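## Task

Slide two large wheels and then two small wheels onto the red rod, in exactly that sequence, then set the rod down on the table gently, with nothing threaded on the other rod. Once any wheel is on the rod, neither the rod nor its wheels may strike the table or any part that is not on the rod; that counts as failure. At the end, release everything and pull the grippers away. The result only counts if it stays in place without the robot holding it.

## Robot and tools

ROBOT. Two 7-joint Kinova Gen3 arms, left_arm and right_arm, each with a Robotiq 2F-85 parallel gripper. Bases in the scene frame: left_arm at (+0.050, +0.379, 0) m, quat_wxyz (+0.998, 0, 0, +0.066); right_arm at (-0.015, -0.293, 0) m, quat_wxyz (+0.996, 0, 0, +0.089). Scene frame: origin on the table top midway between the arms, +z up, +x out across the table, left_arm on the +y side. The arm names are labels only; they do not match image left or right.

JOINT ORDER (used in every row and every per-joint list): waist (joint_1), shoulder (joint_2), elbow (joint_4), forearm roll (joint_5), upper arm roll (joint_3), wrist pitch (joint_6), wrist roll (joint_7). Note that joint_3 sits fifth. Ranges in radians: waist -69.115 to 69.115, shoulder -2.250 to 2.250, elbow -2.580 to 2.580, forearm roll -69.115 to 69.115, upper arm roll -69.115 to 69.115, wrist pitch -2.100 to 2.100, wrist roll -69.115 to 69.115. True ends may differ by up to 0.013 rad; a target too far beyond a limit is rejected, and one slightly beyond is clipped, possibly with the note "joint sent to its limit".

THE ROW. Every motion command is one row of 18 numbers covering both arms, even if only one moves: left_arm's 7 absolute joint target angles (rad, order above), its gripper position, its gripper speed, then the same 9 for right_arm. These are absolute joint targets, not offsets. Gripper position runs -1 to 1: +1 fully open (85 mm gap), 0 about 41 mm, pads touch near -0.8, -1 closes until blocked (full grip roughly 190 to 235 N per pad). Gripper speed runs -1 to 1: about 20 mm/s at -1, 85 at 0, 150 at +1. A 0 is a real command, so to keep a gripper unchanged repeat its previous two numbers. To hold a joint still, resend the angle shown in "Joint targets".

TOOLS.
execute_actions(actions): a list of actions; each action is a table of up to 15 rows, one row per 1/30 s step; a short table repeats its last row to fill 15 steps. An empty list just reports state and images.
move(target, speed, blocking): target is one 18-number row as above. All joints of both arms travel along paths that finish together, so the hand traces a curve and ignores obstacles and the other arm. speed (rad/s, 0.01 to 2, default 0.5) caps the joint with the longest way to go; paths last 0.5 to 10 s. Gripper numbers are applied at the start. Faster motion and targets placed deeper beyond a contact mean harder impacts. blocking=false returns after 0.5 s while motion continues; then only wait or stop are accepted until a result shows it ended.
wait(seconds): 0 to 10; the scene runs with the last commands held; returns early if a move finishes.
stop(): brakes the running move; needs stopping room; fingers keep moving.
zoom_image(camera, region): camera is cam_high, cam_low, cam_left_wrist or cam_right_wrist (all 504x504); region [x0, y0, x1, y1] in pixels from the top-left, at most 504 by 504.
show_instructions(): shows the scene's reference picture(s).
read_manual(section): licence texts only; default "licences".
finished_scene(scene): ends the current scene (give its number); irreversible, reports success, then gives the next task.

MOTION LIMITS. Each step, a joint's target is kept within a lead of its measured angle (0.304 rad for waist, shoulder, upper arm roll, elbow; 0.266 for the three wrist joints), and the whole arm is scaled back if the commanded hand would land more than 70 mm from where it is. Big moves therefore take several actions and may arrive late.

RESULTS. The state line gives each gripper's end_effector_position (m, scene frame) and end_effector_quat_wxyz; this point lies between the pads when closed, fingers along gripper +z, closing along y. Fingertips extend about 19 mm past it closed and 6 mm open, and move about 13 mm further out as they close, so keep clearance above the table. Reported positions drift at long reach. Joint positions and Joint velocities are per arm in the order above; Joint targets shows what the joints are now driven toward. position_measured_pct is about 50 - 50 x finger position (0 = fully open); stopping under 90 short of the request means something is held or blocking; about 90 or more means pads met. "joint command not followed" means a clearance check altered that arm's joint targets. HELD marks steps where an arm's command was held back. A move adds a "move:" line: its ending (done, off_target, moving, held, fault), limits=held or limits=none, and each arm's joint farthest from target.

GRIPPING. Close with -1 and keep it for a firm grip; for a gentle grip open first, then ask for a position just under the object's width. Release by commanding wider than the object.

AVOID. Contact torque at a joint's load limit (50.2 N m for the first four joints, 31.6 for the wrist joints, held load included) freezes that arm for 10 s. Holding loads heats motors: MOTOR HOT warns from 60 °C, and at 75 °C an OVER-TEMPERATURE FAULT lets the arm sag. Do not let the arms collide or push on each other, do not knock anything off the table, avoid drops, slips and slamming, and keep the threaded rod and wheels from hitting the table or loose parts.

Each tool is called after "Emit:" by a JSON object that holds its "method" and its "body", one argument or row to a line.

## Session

Emit:
{"method": "show_instructions", "body": {

}}

Emit:
{"method": "execute_actions", "body": {
  "actions": []
}}

Reference images for this scene: Rod-and-wheel set page 1.

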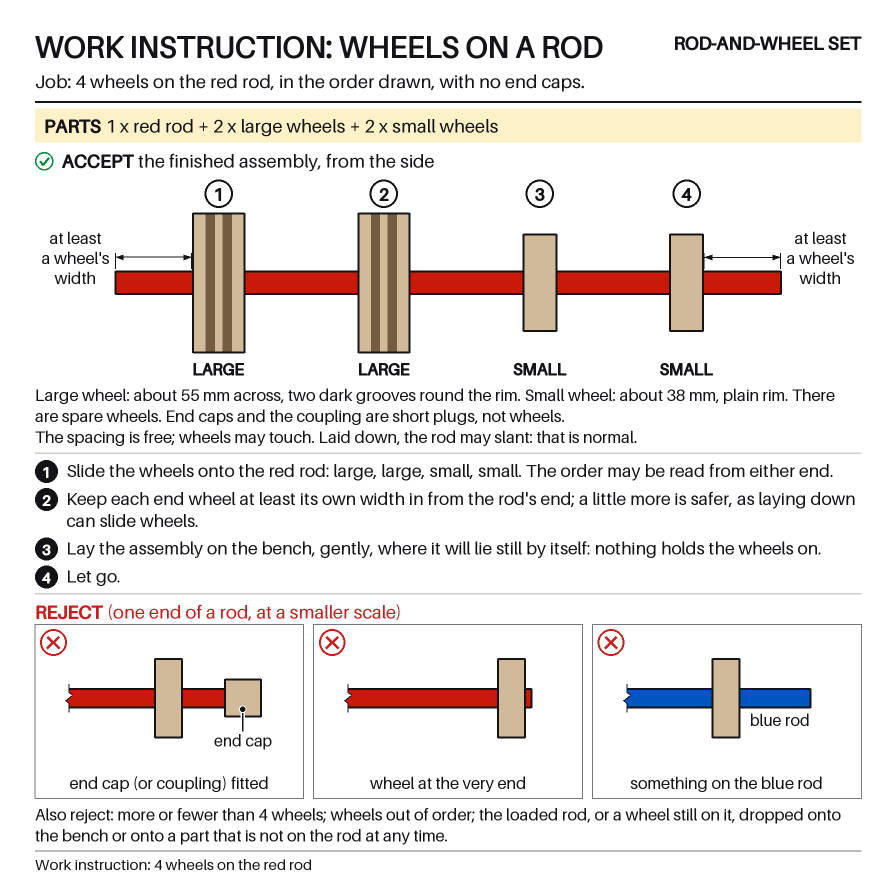

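Scene clock: 0.00 s.
left_arm: end_effector_position=(+0.2004, +0.5189, +0.3322) position_measured_pct=0.0 end_effector_quat_wxyz=(+0.214, -0.555, +0.803, -0.045) | right_arm: end_effector_position=(+0.5939, +0.2355, +0.1430) position_measured_pct=70.2 end_effector_quat_wxyz=(+0.257, -0.006, +0.966, +0.025)
Joint names: [waist, shoulder, elbow, forearm roll, upper arm roll, wrist pitch, wrist roll]
Joint positions: left_arm=[-0.859 -0.555  2.213  0.22  -0.197  1.164  1.548] | right_arm=[-0.801  1.124  0.668  0.05   0.353  0.991  0.68 ]
Joint velocities: left_arm=[-0. -0.  0. -0. -0.  0.  0.] | right_arm=[-0.     0.     0.002  0.     0.     0.     0.   ]
Motor temperatures (°C, as the motors report them): left_arm=[29 34 29 36 29 40 34] | right_arm=[33 33 28 32 26 30 40]
Joint targets: left_arm=[-0.859 -0.555 2.213 0.220 -0.197 1.164 1.548] | right_arm=[-0.801 1.124 0.668 0.050 0.353 0.991 0.680]

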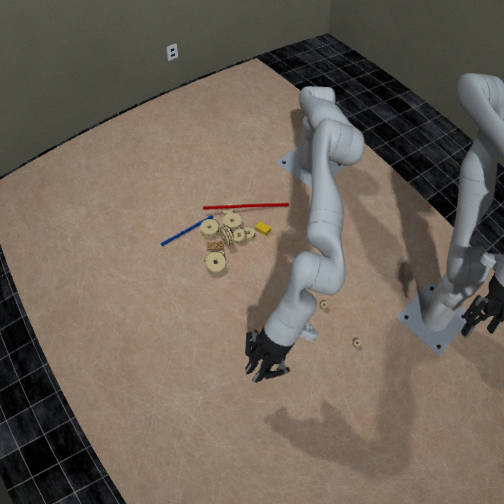

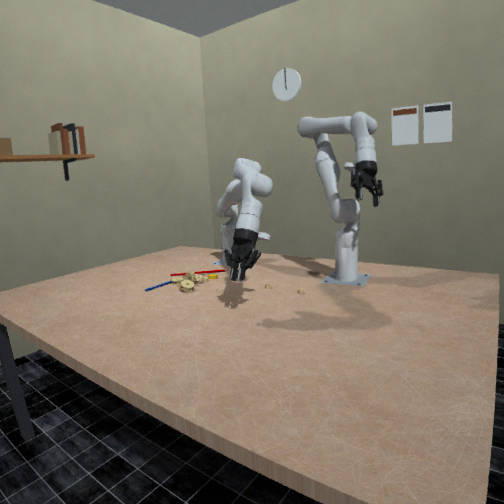

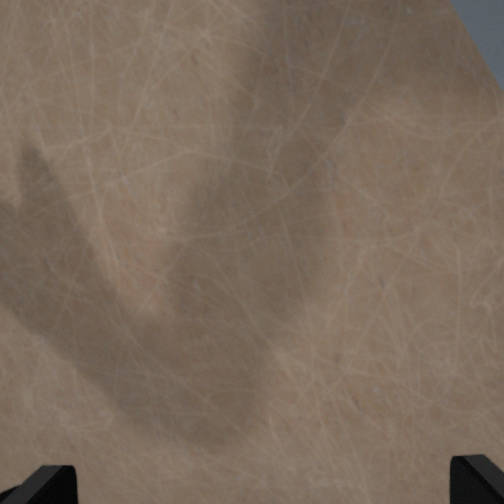

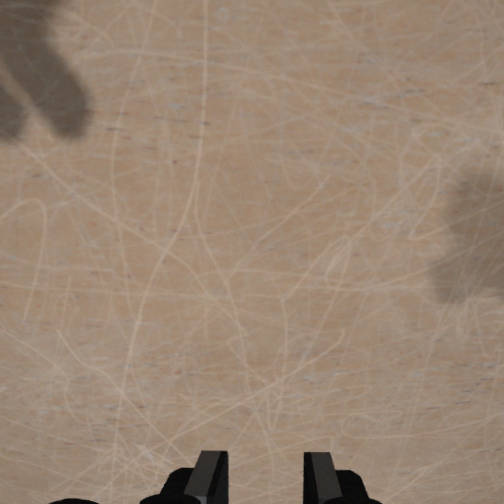

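Emit:
{"method": "zoom_image", "body": {
  "camera": "cam_high",
  "region": [150,180,310,300]
}}

Region (150, 180, 310, 300) of cam_high's 504x504 image, scaled by 3.150, with more detail than that image has; it fills the top 378 rows of this view, and the rest is white.

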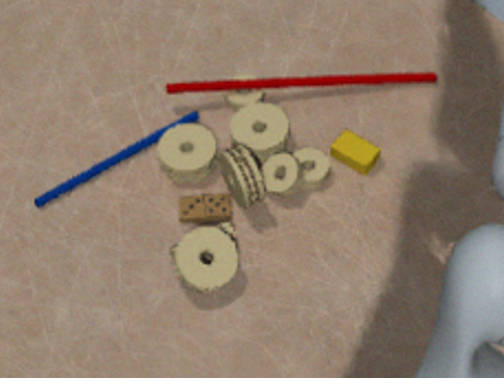

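Emit:
{"method": "move", "body": {
  "target": [-0.859,-0.555,2.213,0.22,-0.197,1.164,1.548,1,0, 0.048,0.127,1.574,0,0,1.4406,-1.571,1,0],
  "speed": 0.8
}}

Scene clock: 19.70 s.
left_arm: end_effector_position=(+0.2006, +0.5188, +0.3324) position_measured_pct=0.0 end_effector_quat_wxyz=(+0.214, -0.555, +0.803, -0.045) | right_arm: end_effector_position=(+0.3501, -0.2701, +0.3500) position_measured_pct=0.0 end_effector_quat_wxyz=(+0.000, +0.998, +0.065, -0.000)
Joint names: [waist, shoulder, elbow, forearm roll, upper arm roll, wrist pitch, wrist roll]
Joint positions: left_arm=[-0.859 -0.555  2.213  0.22  -0.197  1.164  1.548] | right_arm=[ 0.048  0.127  1.574  0.     0.     1.441 -1.571]
Joint velocities: left_arm=[ 0.    -0.     0.    -0.001  0.     0.001 -0.001] | right_arm=[ 0.003 -0.003  0.    -0.    -0.    -0.    -0.   ]
Motor temperatures (°C, as the motors report them): left_arm=[29 34 29 36 29 40 34] | right_arm=[33 33 28 32 26 30 40]
Joint targets: left_arm=[-0.859 -0.555 2.213 0.220 -0.197 1.164 1.548] | right_arm=[0.048 0.127 1.574 0.000 -0.000 1.441 -1.571]
move: done; limits=none; left_arm: farthest joint: the waist, 0.000 radians from its target (0.000 radians at the start); right_arm: farthest joint: the waist, 0.000 radians from its target (0.849 radians at the start)

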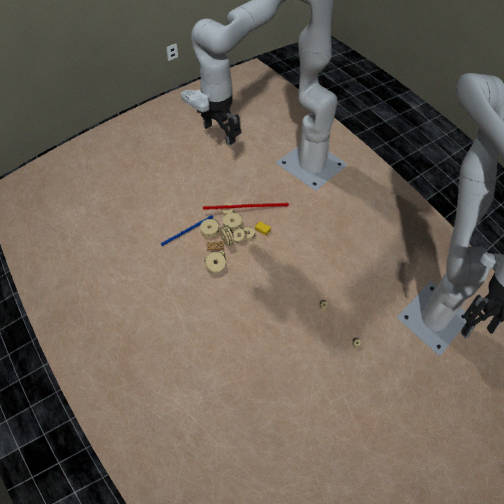

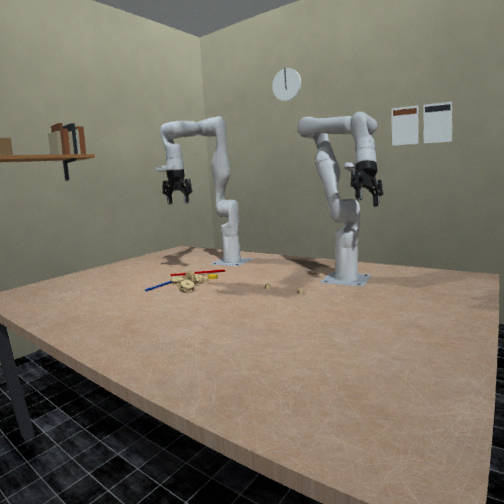

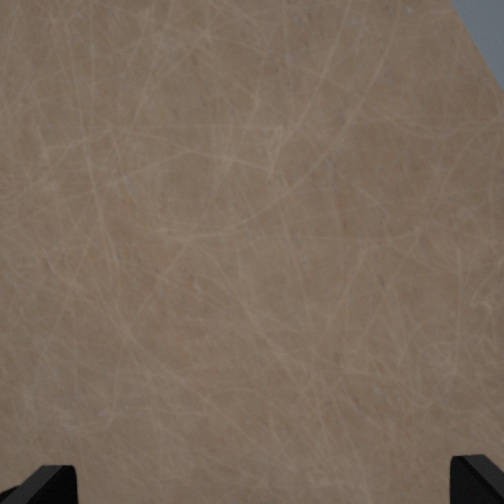

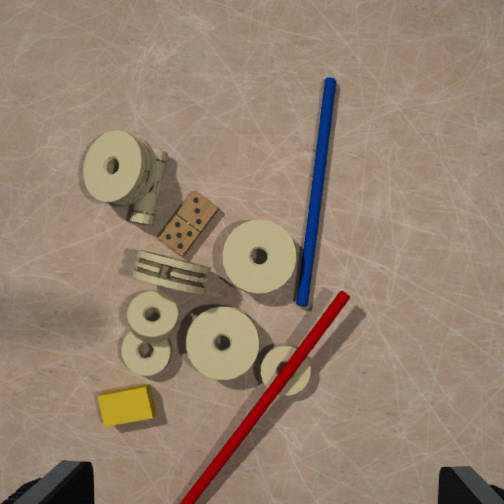

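Emit:
{"method": "move", "body": {
  "target": [-0.859,-0.555,2.213,0.22,-0.197,1.164,1.548,1,0, -0.0574,0.2748,2.2613,0,0,0.6055,-2.326,0.2,0],
  "speed": 0.7
}}

Scene clock: 40.10 s.
left_arm: end_effector_position=(+0.2006, +0.5188, +0.3324) position_measured_pct=0.0 end_effector_quat_wxyz=(+0.214, -0.555, +0.803, -0.045) | right_arm: end_effector_position=(+0.2758, -0.2488, +0.1201) position_measured_pct=40.1 end_effector_quat_wxyz=(-0.000, +0.966, -0.257, +0.000)
Joint names: [waist, shoulder, elbow, forearm roll, upper arm roll, wrist pitch, wrist roll]
Joint positions: left_arm=[-0.859 -0.555  2.213  0.22  -0.197  1.164  1.548] | right_arm=[-0.057  0.275  2.261 -0.    -0.     0.606 -2.326]
Joint velocities: left_arm=[ 0.001  0.    -0.    -0.    -0.     0.     0.001] | right_arm=[-0.001  0.001  0.001  0.001  0.    -0.    -0.   ]
Motor temperatures (°C, as the motors report them): left_arm=[29 34 29 36 29 40 34] | right_arm=[33 33 28 32 26 30 40]
Joint targets: left_arm=[-0.859 -0.555 2.213 0.220 -0.197 1.164 1.548] | right_arm=[-0.057 0.275 2.261 0.000 0.000 0.606 -2.326]
move: done; limits=none; left_arm: farthest joint: the waist, 0.000 radians from its target (0.000 radians at the start); right_arm: farthest joint: the waist, 0.000 radians from its target (0.105 radians at the start)

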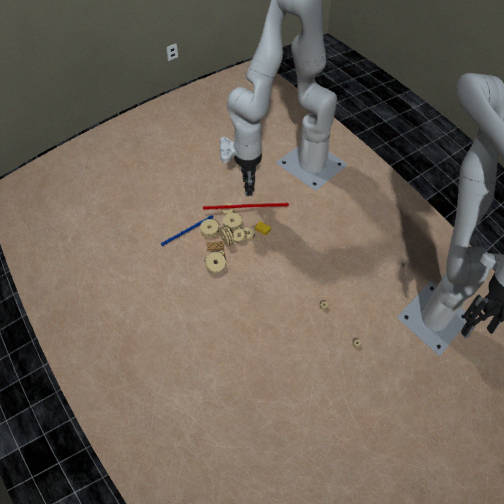

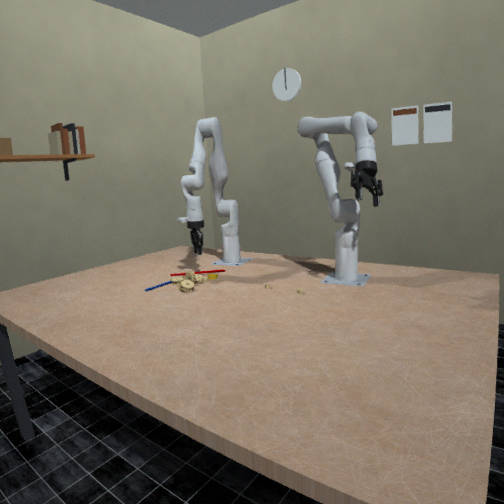

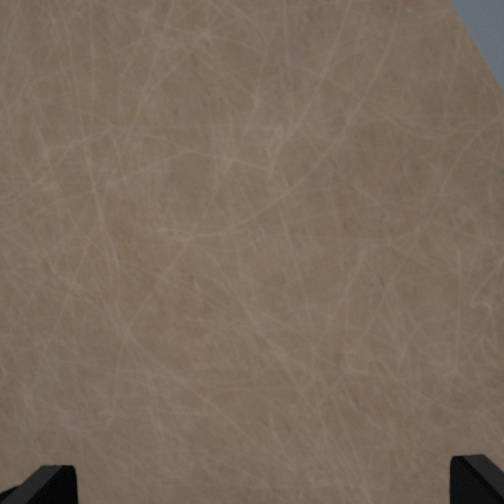

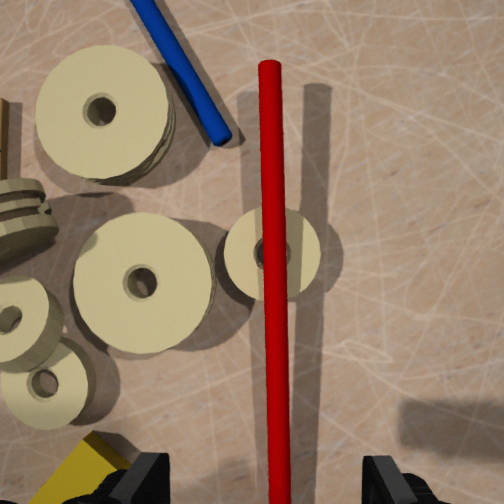

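Emit:
{"method": "move", "body": {
  "target": [-0.859,-0.555,2.213,0.22,-0.197,1.164,1.548,1,0, -0.0455,0.5493,2.3660,0,0,0.2263,-2.314,0.2,0],
  "speed": 0.2
}}

Scene clock: 51.33 s.
left_arm: end_effector_position=(+0.2006, +0.5188, +0.3324) position_measured_pct=0.0 end_effector_quat_wxyz=(+0.214, -0.555, +0.803, -0.045) | right_arm: end_effector_position=(+0.2735, -0.2528, +0.0261) position_measured_pct=40.1 end_effector_quat_wxyz=(-0.000, +0.967, -0.257, +0.000)
Joint names: [waist, shoulder, elbow, forearm roll, upper arm roll, wrist pitch, wrist roll]
Joint positions: left_arm=[-0.859 -0.555  2.213  0.22  -0.197  1.164  1.548] | right_arm=[-0.046  0.549  2.366  0.     0.     0.226 -2.314]
Joint velocities: left_arm=[ 0.001 -0.     0.     0.     0.     0.     0.   ] | right_arm=[-0.     0.003  0.     0.    -0.    -0.     0.   ]
Motor temperatures (°C, as the motors report them): left_arm=[29 34 29 36 29 40 34] | right_arm=[33 33 28 32 26 30 40]
Joint targets: left_arm=[-0.859 -0.555 2.213 0.220 -0.197 1.164 1.548] | right_arm=[-0.046 0.549 2.366 0.000 0.000 0.226 -2.314]
move: done; limits=none; left_arm: farthest joint: the waist, 0.000 radians from its target (0.000 radians at the start); right_arm: farthest joint: the waist, 0.000 radians from its target (0.012 radians at the start)

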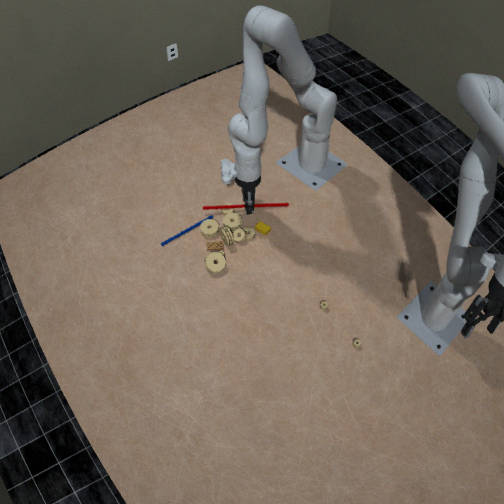

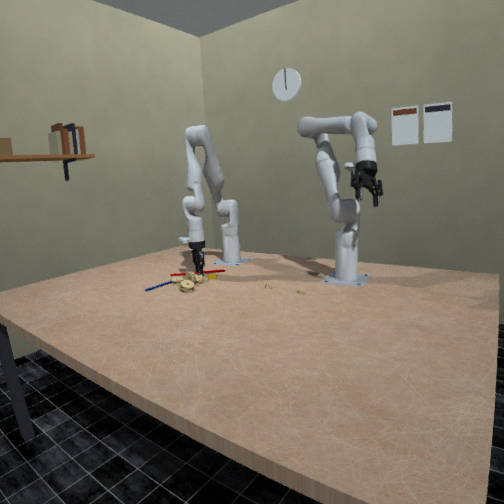

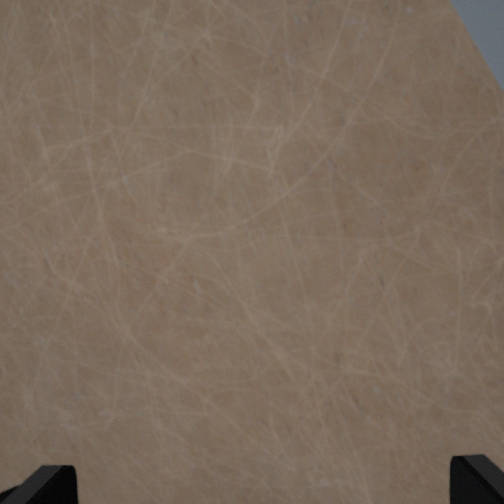

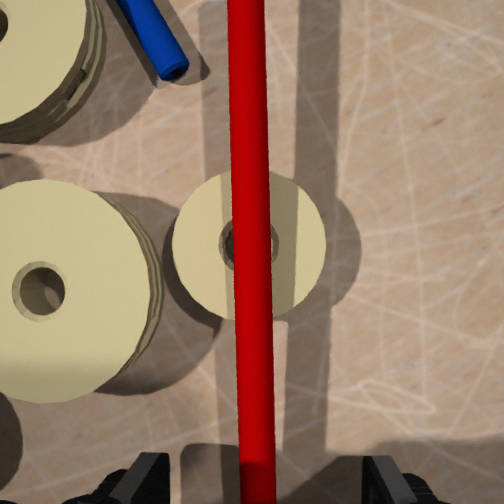

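Emit:
{"method": "execute_actions", "body": {
  "actions": [
    [[-0.859,-0.555,2.213,0.22,-0.197,1.164,1.548,1,0, -0.0455,0.5493,2.3660,0,0,0.2263,-2.314,-1,-0.3]],
    [[-0.859,-0.555,2.213,0.22,-0.197,1.164,1.548,1,0, -0.0455,0.5493,2.3660,0,0,0.2263,-2.314,-1,-0.3]],
    [[-0.859,-0.555,2.213,0.22,-0.197,1.164,1.548,1,0, -0.0455,0.5493,2.3660,0,0,0.2263,-2.314,-1,-0.3]]
  ]
}}

Scene clock: 54.50 s.
left_arm: end_effector_position=(+0.2006, +0.5188, +0.3324) position_measured_pct=0.0 end_effector_quat_wxyz=(+0.214, -0.555, +0.803, -0.045) | right_arm: end_effector_position=(+0.2735, -0.2528, +0.0262) position_measured_pct=86.1 end_effector_quat_wxyz=(-0.000, +0.967, -0.257, +0.000)
Joint names: [waist, shoulder, elbow, forearm roll, upper arm roll, wrist pitch, wrist roll]
Joint positions: left_arm=[-0.859 -0.555  2.213  0.22  -0.197  1.164  1.548] | right_arm=[-0.046  0.549  2.366  0.    -0.     0.227 -2.314]
Joint velocities: left_arm=[-0.     0.002 -0.     0.     0.     0.001  0.001] | right_arm=[-0.     0.    -0.001 -0.    -0.    -0.    -0.   ]
Motor temperatures (°C, as the motors report them): left_arm=[29 34 29 36 29 40 34] | right_arm=[33 33 28 32 26 30 40]
Joint targets: left_arm=[-0.859 -0.555 2.213 0.220 -0.197 1.164 1.548] | right_arm=[-0.046 0.549 2.366 0.000 0.000 0.226 -2.314]
Step readings (joint positions; steps 1 to 15: 1st action; 16 to 30: 2nd action; 31 to 45: 3rd action):
0: left_arm=[-0.859 -0.555 2.213 0.220 -0.197 1.164 1.548] | right_arm=[-0.045 0.549 2.366 0.000 0.000 0.226 -2.314]
1: left_arm=[-0.859 -0.555 2.213 0.220 -0.197 1.164 1.548] | right_arm=[-0.045 0.549 2.366 -0.000 0.000 0.226 -2.314]
2: left_arm=[-0.859 -0.555 2.213 0.220 -0.197 1.164 1.548] | right_arm=[-0.045 0.549 2.366 -0.000 0.000 0.226 -2.314]
4: left_arm=[-0.859 -0.555 2.213 0.220 -0.197 1.164 1.548] | right_arm=[-0.045 0.549 2.366 0.000 0.000 0.226 -2.314]
8: left_arm=[-0.859 -0.555 2.213 0.220 -0.197 1.164 1.548] | right_arm=[-0.046 0.549 2.366 -0.000 0.000 0.226 -2.314]
15: left_arm=[-0.859 -0.555 2.213 0.220 -0.197 1.164 1.548] | right_arm=[-0.045 0.549 2.366 -0.000 0.000 0.226 -2.314]
16: left_arm=[-0.859 -0.555 2.213 0.220 -0.197 1.164 1.548] | right_arm=[-0.045 0.549 2.366 0.000 0.000 0.226 -2.314]
17: left_arm=[-0.859 -0.555 2.213 0.220 -0.197 1.164 1.548] | right_arm=[-0.045 0.549 2.366 0.000 0.000 0.226 -2.314]
19: left_arm=[-0.859 -0.555 2.213 0.220 -0.197 1.164 1.548] | right_arm=[-0.046 0.549 2.366 -0.000 -0.000 0.226 -2.314]
23: left_arm=[-0.859 -0.555 2.213 0.220 -0.197 1.164 1.548] | right_arm=[-0.046 0.549 2.366 0.000 -0.000 0.227 -2.314]
30: left_arm=[-0.859 -0.555 2.213 0.220 -0.197 1.164 1.548] | right_arm=[-0.046 0.549 2.366 0.000 -0.000 0.227 -2.314]
31: left_arm=[-0.859 -0.555 2.213 0.220 -0.197 1.164 1.548] | right_arm=[-0.046 0.549 2.366 0.000 -0.000 0.227 -2.314]
32: left_arm=[-0.859 -0.555 2.213 0.220 -0.197 1.164 1.548] | right_arm=[-0.046 0.549 2.366 0.000 -0.000 0.227 -2.314]
34: left_arm=[-0.859 -0.555 2.213 0.220 -0.197 1.164 1.548] | right_arm=[-0.046 0.549 2.366 0.000 -0.000 0.227 -2.314]
38: left_arm=[-0.859 -0.555 2.213 0.220 -0.197 1.164 1.548] | right_arm=[-0.046 0.549 2.366 0.000 -0.000 0.227 -2.314]
45: Joint positions above

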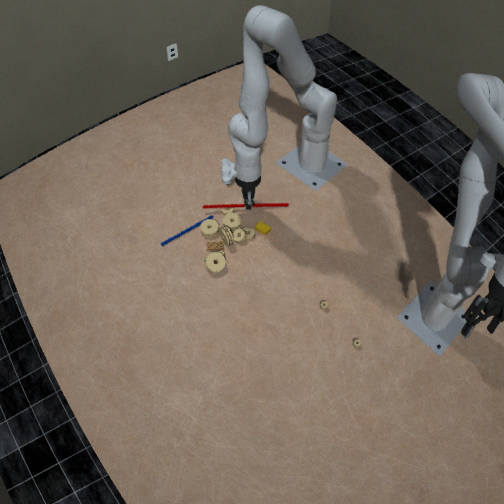

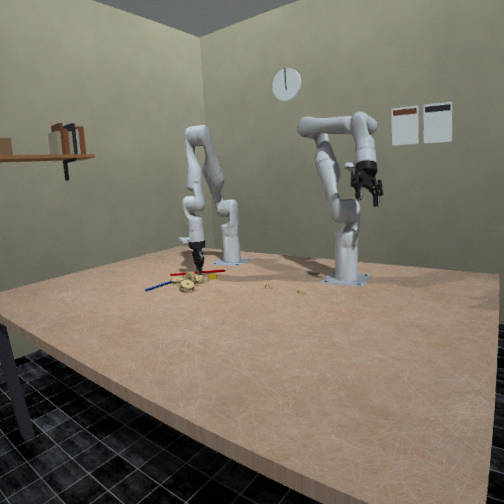

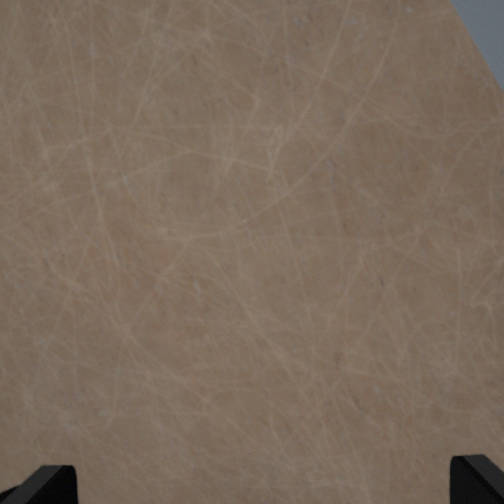

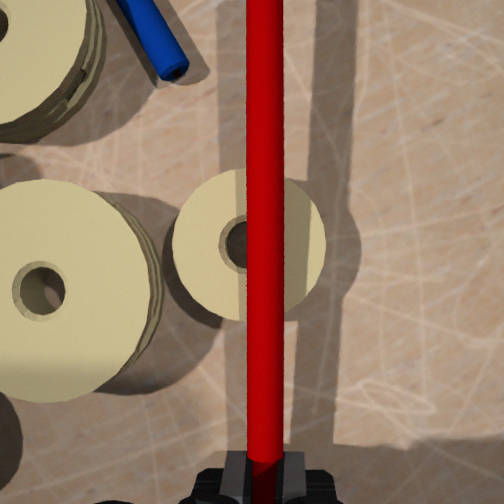

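Emit:
{"method": "move", "body": {
  "target": [-0.859,-0.555,2.213,0.22,-0.197,1.164,1.548,1,0, -0.0455,0.2748,2.2613,0,0,0.6055,-2.314,-1,0],
  "speed": 0.25
}}

Emit:
{"method": "move", "body": {
  "target": [-0.859,-0.555,2.213,0.22,-0.197,1.164,1.548,1,0, 0.2,0.3669,2.182,0,0,-0.208,-1.571,-1,0],
  "speed": 0.6
}}

Emit:
{"method": "move", "body": {
  "target": [-0.2,0.3241,1.3714,0,0,0.9225,1.571,1,0, 0.578,1.017,2.346,0,0,-1.692,-1.571,-1,0],
  "speed": 0.7
}}

Scene clock: 70.70 s.
left_arm: end_effector_position=(+0.2006, +0.5188, +0.3324) position_measured_pct=0.0 end_effector_quat_wxyz=(+0.214, -0.555, +0.803, -0.045) | right_arm: end_effector_position=(+0.2762, -0.2522, +0.1199) position_measured_pct=86.1 end_effector_quat_wxyz=(+0.000, +0.967, -0.257, -0.000)
Joint names: [waist, shoulder, elbow, forearm roll, upper arm roll, wrist pitch, wrist roll]
Joint positions: left_arm=[-0.859 -0.555  2.213  0.22  -0.197  1.164  1.548] | right_arm=[-0.045  0.275  2.261  0.     0.     0.605 -2.314]
Joint velocities: left_arm=[ 0.     0.001  0.     0.    -0.    -0.001  0.   ] | right_arm=[ 0.    -0.002 -0.     0.     0.     0.    -0.   ]
Motor temperatures (°C, as the motors report them): left_arm=[29 34 29 36 29 40 34] | right_arm=[33 33 28 32 26 30 40]
Joint targets: left_arm=[-0.859 -0.555 2.213 0.220 -0.197 1.164 1.548] | right_arm=[-0.046 0.275 2.261 0.000 0.000 0.606 -2.314]
move: done; limits=none; left_arm: farthest joint: the waist, 0.000 radians from its target (0.000 radians at the start); right_arm: farthest joint: the waist, 0.000 radians from its target (0.000 radians at the start)

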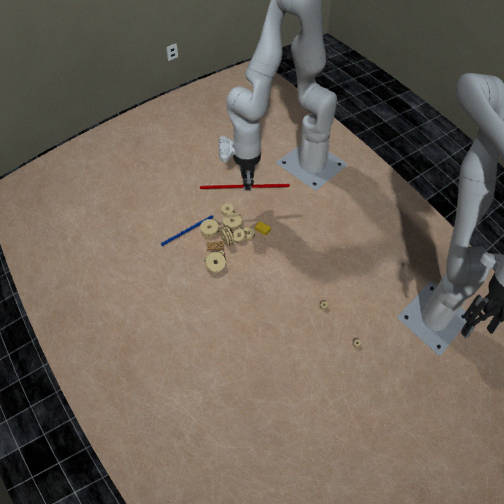

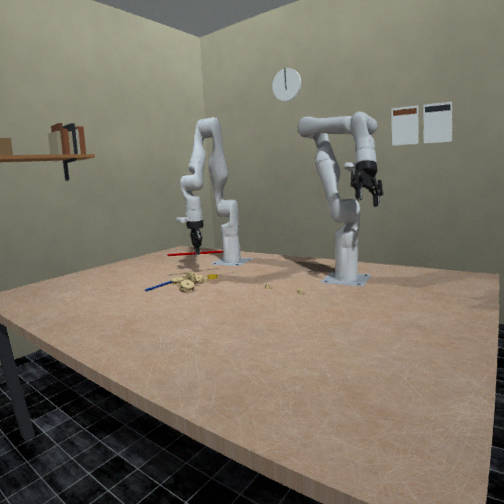

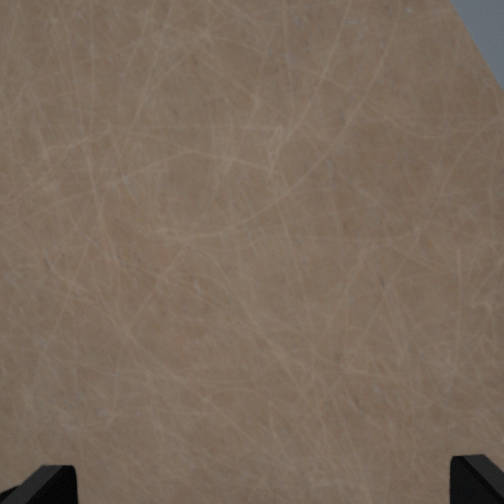

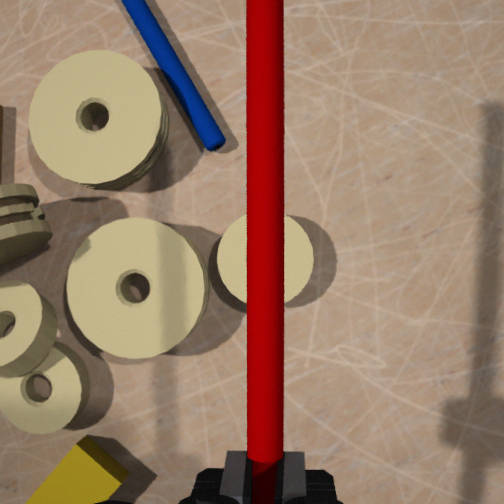

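Scene clock: 72.53 s.
left_arm: end_effector_position=(+0.2006, +0.5188, +0.3324) position_measured_pct=0.0 end_effector_quat_wxyz=(+0.214, -0.555, +0.803, -0.045) | right_arm: end_effector_position=(+0.5344, -0.3295, +0.2002) position_measured_pct=86.1 end_effector_quat_wxyz=(+0.004, +0.921, -0.010, +0.390)
Joint names: [waist, shoulder, elbow, forearm roll, upper arm roll, wrist pitch, wrist roll]
Joint positions: left_arm=[-0.859 -0.555  2.213  0.22  -0.197  1.164  1.548] | right_arm=[ 0.2    0.367  2.182 -0.     0.    -0.208 -1.571]
Joint velocities: left_arm=[ 0.     0.     0.001 -0.    -0.     0.001  0.   ] | right_arm=[ 0.003  0.002  0.002 -0.    -0.    -0.     0.   ]
Motor temperatures (°C, as the motors report them): left_arm=[29 34 29 36 29 40 34] | right_arm=[33 33 28 32 26 30 40]
Joint targets: left_arm=[-0.859 -0.555 2.213 0.220 -0.197 1.164 1.548] | right_arm=[0.200 0.367 2.182 0.000 0.000 -0.208 -1.571]
move: done; limits=none; left_arm: farthest joint: the waist, 0.000 radians from its target (0.000 radians at the start); right_arm: farthest joint: the waist, 0.000 radians from its target (0.245 radians at the start)

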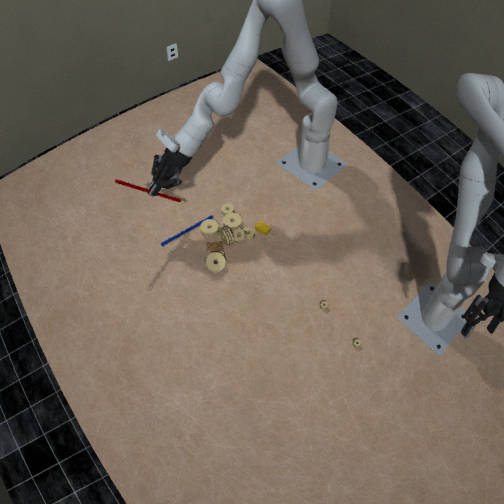

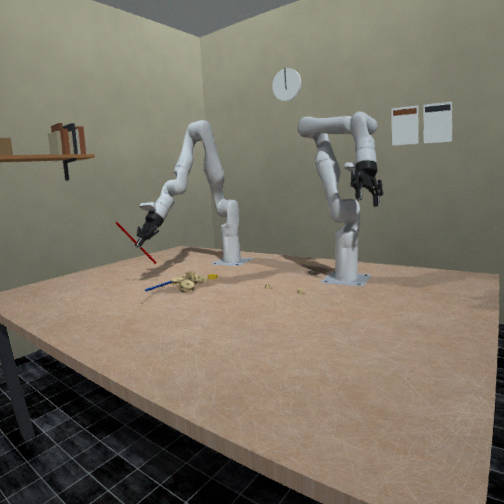

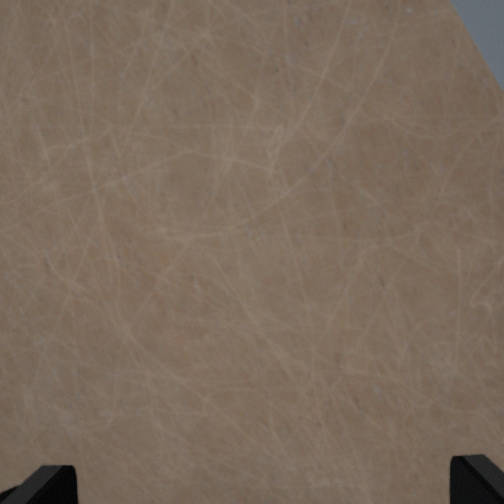

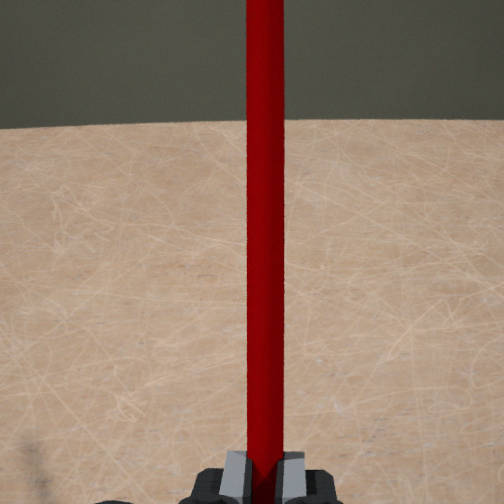

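Scene clock: 75.23 s.
left_arm: end_effector_position=(+0.6263, +0.5522, +0.3751) position_measured_pct=0.0 end_effector_quat_wxyz=(+0.255, -0.160, +0.953, +0.043) | right_arm: end_effector_position=(+0.5269, -0.5487, +0.1684) position_measured_pct=86.1 end_effector_quat_wxyz=(+0.133, +0.727, -0.147, +0.658)
Joint names: [waist, shoulder, elbow, forearm roll, upper arm roll, wrist pitch, wrist roll]
Joint positions: left_arm=[-0.2    0.324  1.371  0.     0.     0.922  1.571] | right_arm=[ 0.578  1.017  2.346 -0.     0.    -1.692 -1.571]
Joint velocities: left_arm=[ 0.001  0.002 -0.001 -0.001 -0.001  0.    -0.   ] | right_arm=[ 0.001  0.002 -0.     0.    -0.    -0.    -0.   ]
Motor temperatures (°C, as the motors report them): left_arm=[29 34 29 36 29 40 34] | right_arm=[33 33 28 32 26 30 40]
Joint targets: left_arm=[-0.200 0.324 1.371 0.000 0.000 0.922 1.571] | right_arm=[0.578 1.017 2.346 0.000 0.000 -1.692 -1.571]
move: done; limits=none; left_arm: farthest joint: the waist, 0.000 radians from its target (0.659 radians at the start); right_arm: farthest joint: the waist, 0.000 radians from its target (0.378 radians at the start)

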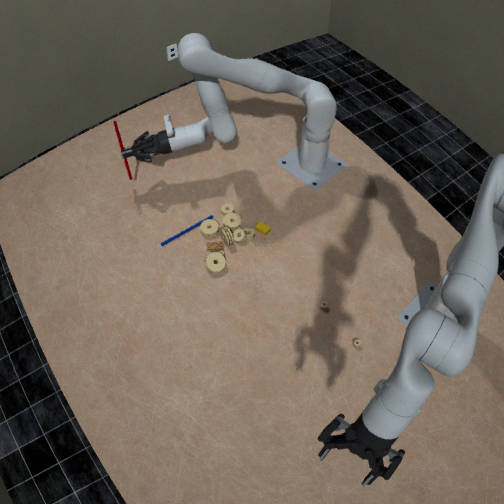

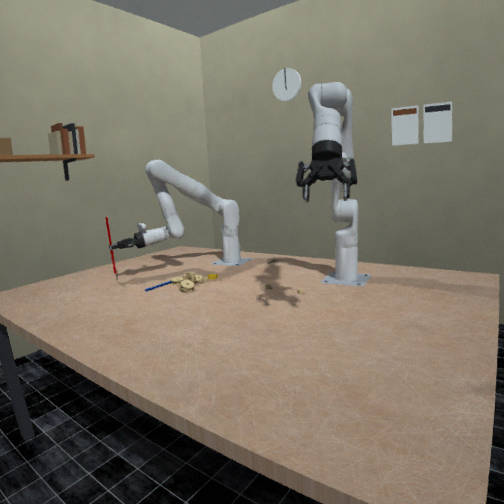

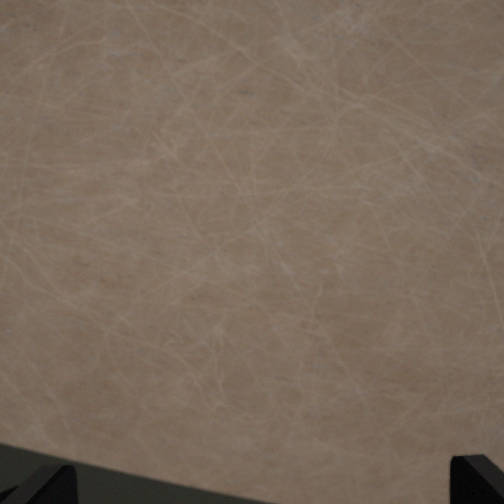

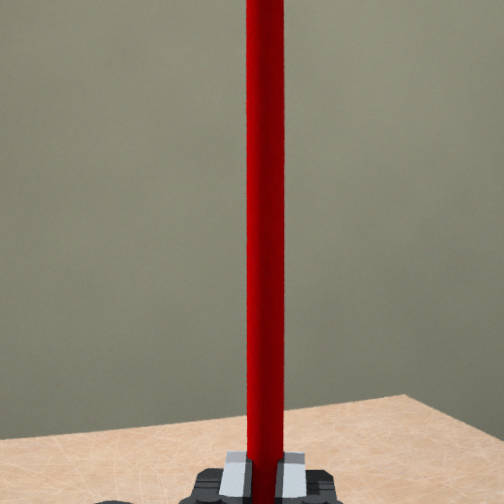

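Emit:
{"method": "move", "body": {
  "target": [-0.2,0.3241,1.3714,0,0,0.9225,1.571,1,0, -0.5,0.3669,2.182,0,0,-0.208,-1.571,-1,0],
  "speed": 0.8
}}

Emit:
{"method": "move", "body": {
  "target": [-0.2,0.3241,1.3714,0,0,0.9225,1.571,1,0, -0.5,0.8043,1.2527,0,0,1.1846,-1.571,-1,0],
  "speed": 0.7
}}

Emit:
{"method": "move", "body": {
  "target": [-0.2,0.3241,1.3714,0,0,0.9225,1.571,1,0, -0.5,0.9224,1.3200,0,0,0.9992,-1.571,-1,0],
  "speed": 0.15
}}

Scene clock: 113.63 s.
left_arm: end_effector_position=(+0.6264, +0.5521, +0.3750) position_measured_pct=0.0 end_effector_quat_wxyz=(+0.255, -0.160, +0.953, +0.043) | right_arm: end_effector_position=(+0.4288, +0.0326, +0.2000) position_measured_pct=86.1 end_effector_quat_wxyz=(-0.130, +0.869, +0.306, +0.367)
Joint names: [waist, shoulder, elbow, forearm roll, upper arm roll, wrist pitch, wrist roll]
Joint positions: left_arm=[-0.2    0.324  1.371  0.     0.     0.922  1.571] | right_arm=[-0.5    0.367  2.182  0.    -0.    -0.208 -1.571]
Joint velocities: left_arm=[-0.    -0.    -0.001 -0.001  0.     0.    -0.   ] | right_arm=[-0.003 -0.002 -0.001 -0.001  0.     0.    -0.   ]
Motor temperatures (°C, as the motors report them): left_arm=[29 34 29 36 29 40 34] | right_arm=[33 33 28 32 26 30 40]
Joint targets: left_arm=[-0.200 0.324 1.371 0.000 0.000 0.922 1.571] | right_arm=[-0.500 0.367 2.182 0.000 0.000 -0.208 -1.571]
move: done; limits=none; left_arm: farthest joint: the waist, 0.000 radians from its target (0.000 radians at the start); right_arm: farthest joint: the waist, 0.000 radians from its target (1.078 radians at the start)

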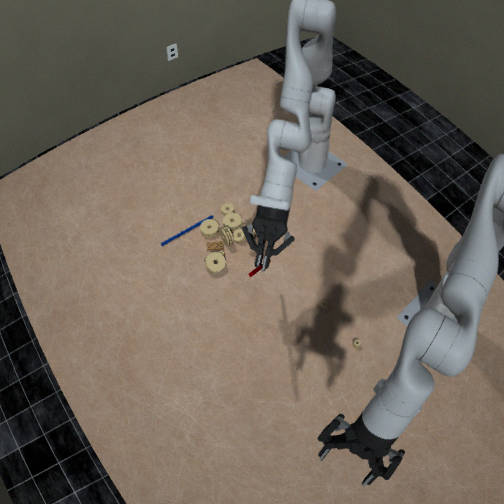

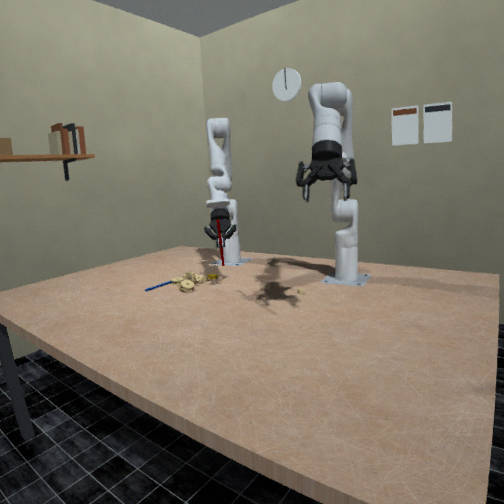

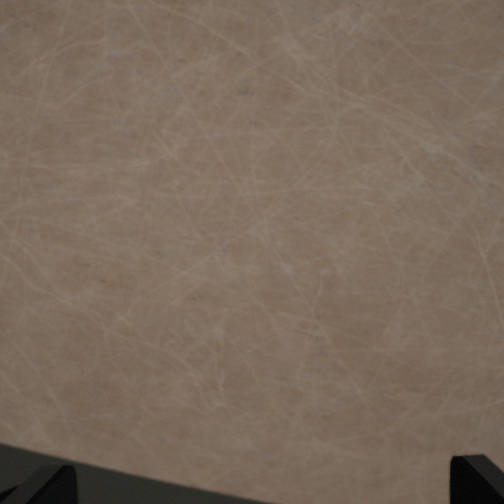

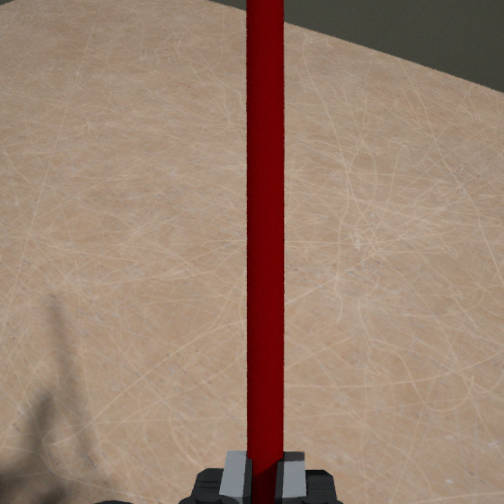

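Scene clock: 116.13 s.
left_arm: end_effector_position=(+0.6264, +0.5521, +0.3750) position_measured_pct=0.0 end_effector_quat_wxyz=(+0.255, -0.160, +0.953, +0.043) | right_arm: end_effector_position=(+0.4287, +0.0328, +0.1202) position_measured_pct=86.1 end_effector_quat_wxyz=(+0.017, +0.942, +0.332, -0.047)
Joint names: [waist, shoulder, elbow, forearm roll, upper arm roll, wrist pitch, wrist roll]
Joint positions: left_arm=[-0.2    0.324  1.371  0.     0.     0.922  1.571] | right_arm=[-0.5    0.804  1.253  0.    -0.     1.185 -1.571]
Joint velocities: left_arm=[ 0.001  0.     0.    -0.001  0.     0.001 -0.   ] | right_arm=[ 0.     0.003  0.001 -0.     0.     0.     0.   ]
Motor temperatures (°C, as the motors report them): left_arm=[29 34 29 36 29 40 34] | right_arm=[33 33 28 32 26 30 40]
Joint targets: left_arm=[-0.200 0.324 1.371 0.000 0.000 0.922 1.571] | right_arm=[-0.500 0.804 1.253 0.000 0.000 1.185 -1.571]
move: done; limits=none; left_arm: farthest joint: the waist, 0.000 radians from its target (0.000 radians at the start); right_arm: farthest joint: the waist, 0.000 radians from its target (0.000 radians at the start)

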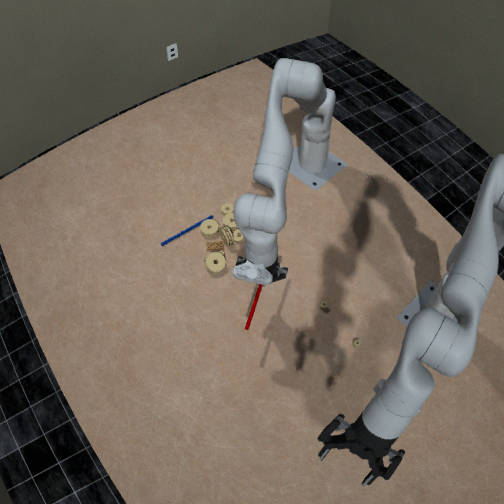

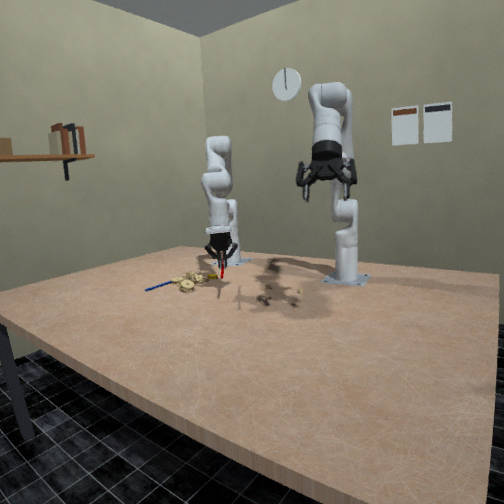

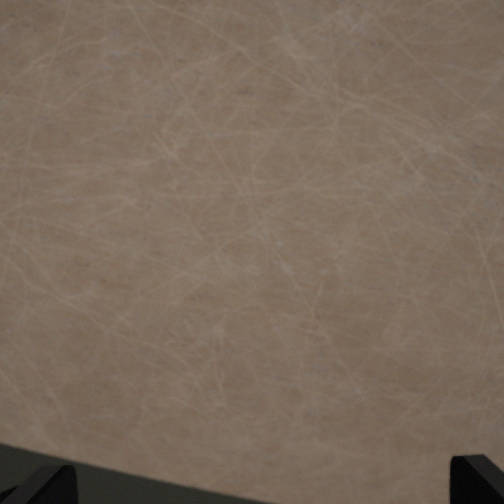

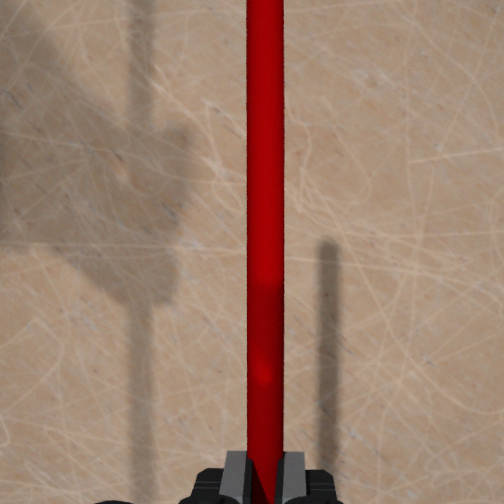

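Scene clock: 117.70 s.
left_arm: end_effector_position=(+0.6264, +0.5521, +0.3750) position_measured_pct=0.0 end_effector_quat_wxyz=(+0.255, -0.160, +0.953, +0.043) | right_arm: end_effector_position=(+0.4290, +0.0330, +0.0336) position_measured_pct=86.1 end_effector_quat_wxyz=(+0.017, +0.942, +0.332, -0.047)
Joint names: [waist, shoulder, elbow, forearm roll, upper arm roll, wrist pitch, wrist roll]
Joint positions: left_arm=[-0.2    0.324  1.371  0.     0.     0.922  1.571] | right_arm=[-0.5    0.922  1.32   0.     0.     0.999 -1.571]
Joint velocities: left_arm=[ 0.     0.    -0.     0.    -0.    -0.    -0.001] | right_arm=[-0.     0.001 -0.002 -0.     0.    -0.     0.   ]
Motor temperatures (°C, as the motors report them): left_arm=[29 34 29 36 29 40 34] | right_arm=[33 33 28 32 26 30 40]
Joint targets: left_arm=[-0.200 0.324 1.371 0.000 0.000 0.922 1.571] | right_arm=[-0.500 0.922 1.320 0.000 0.000 0.999 -1.571]
move: done; limits=none; left_arm: farthest joint: the waist, 0.000 radians from its target (0.000 radians at the start); right_arm: farthest joint: the waist, 0.000 radians from its target (0.000 radians at the start)

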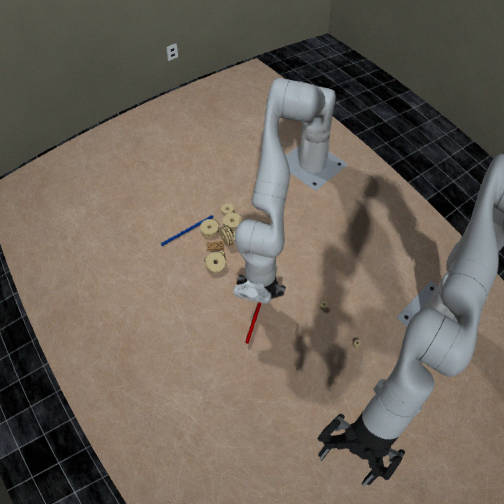

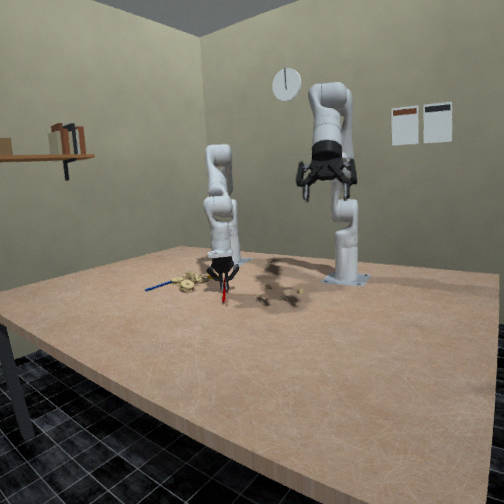

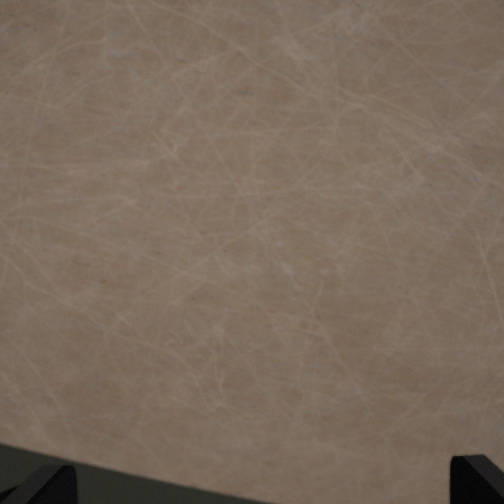

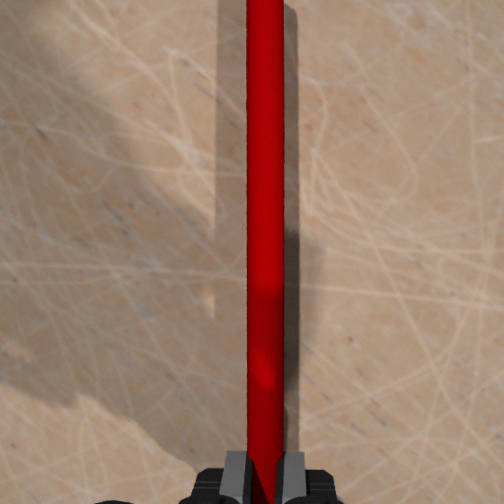

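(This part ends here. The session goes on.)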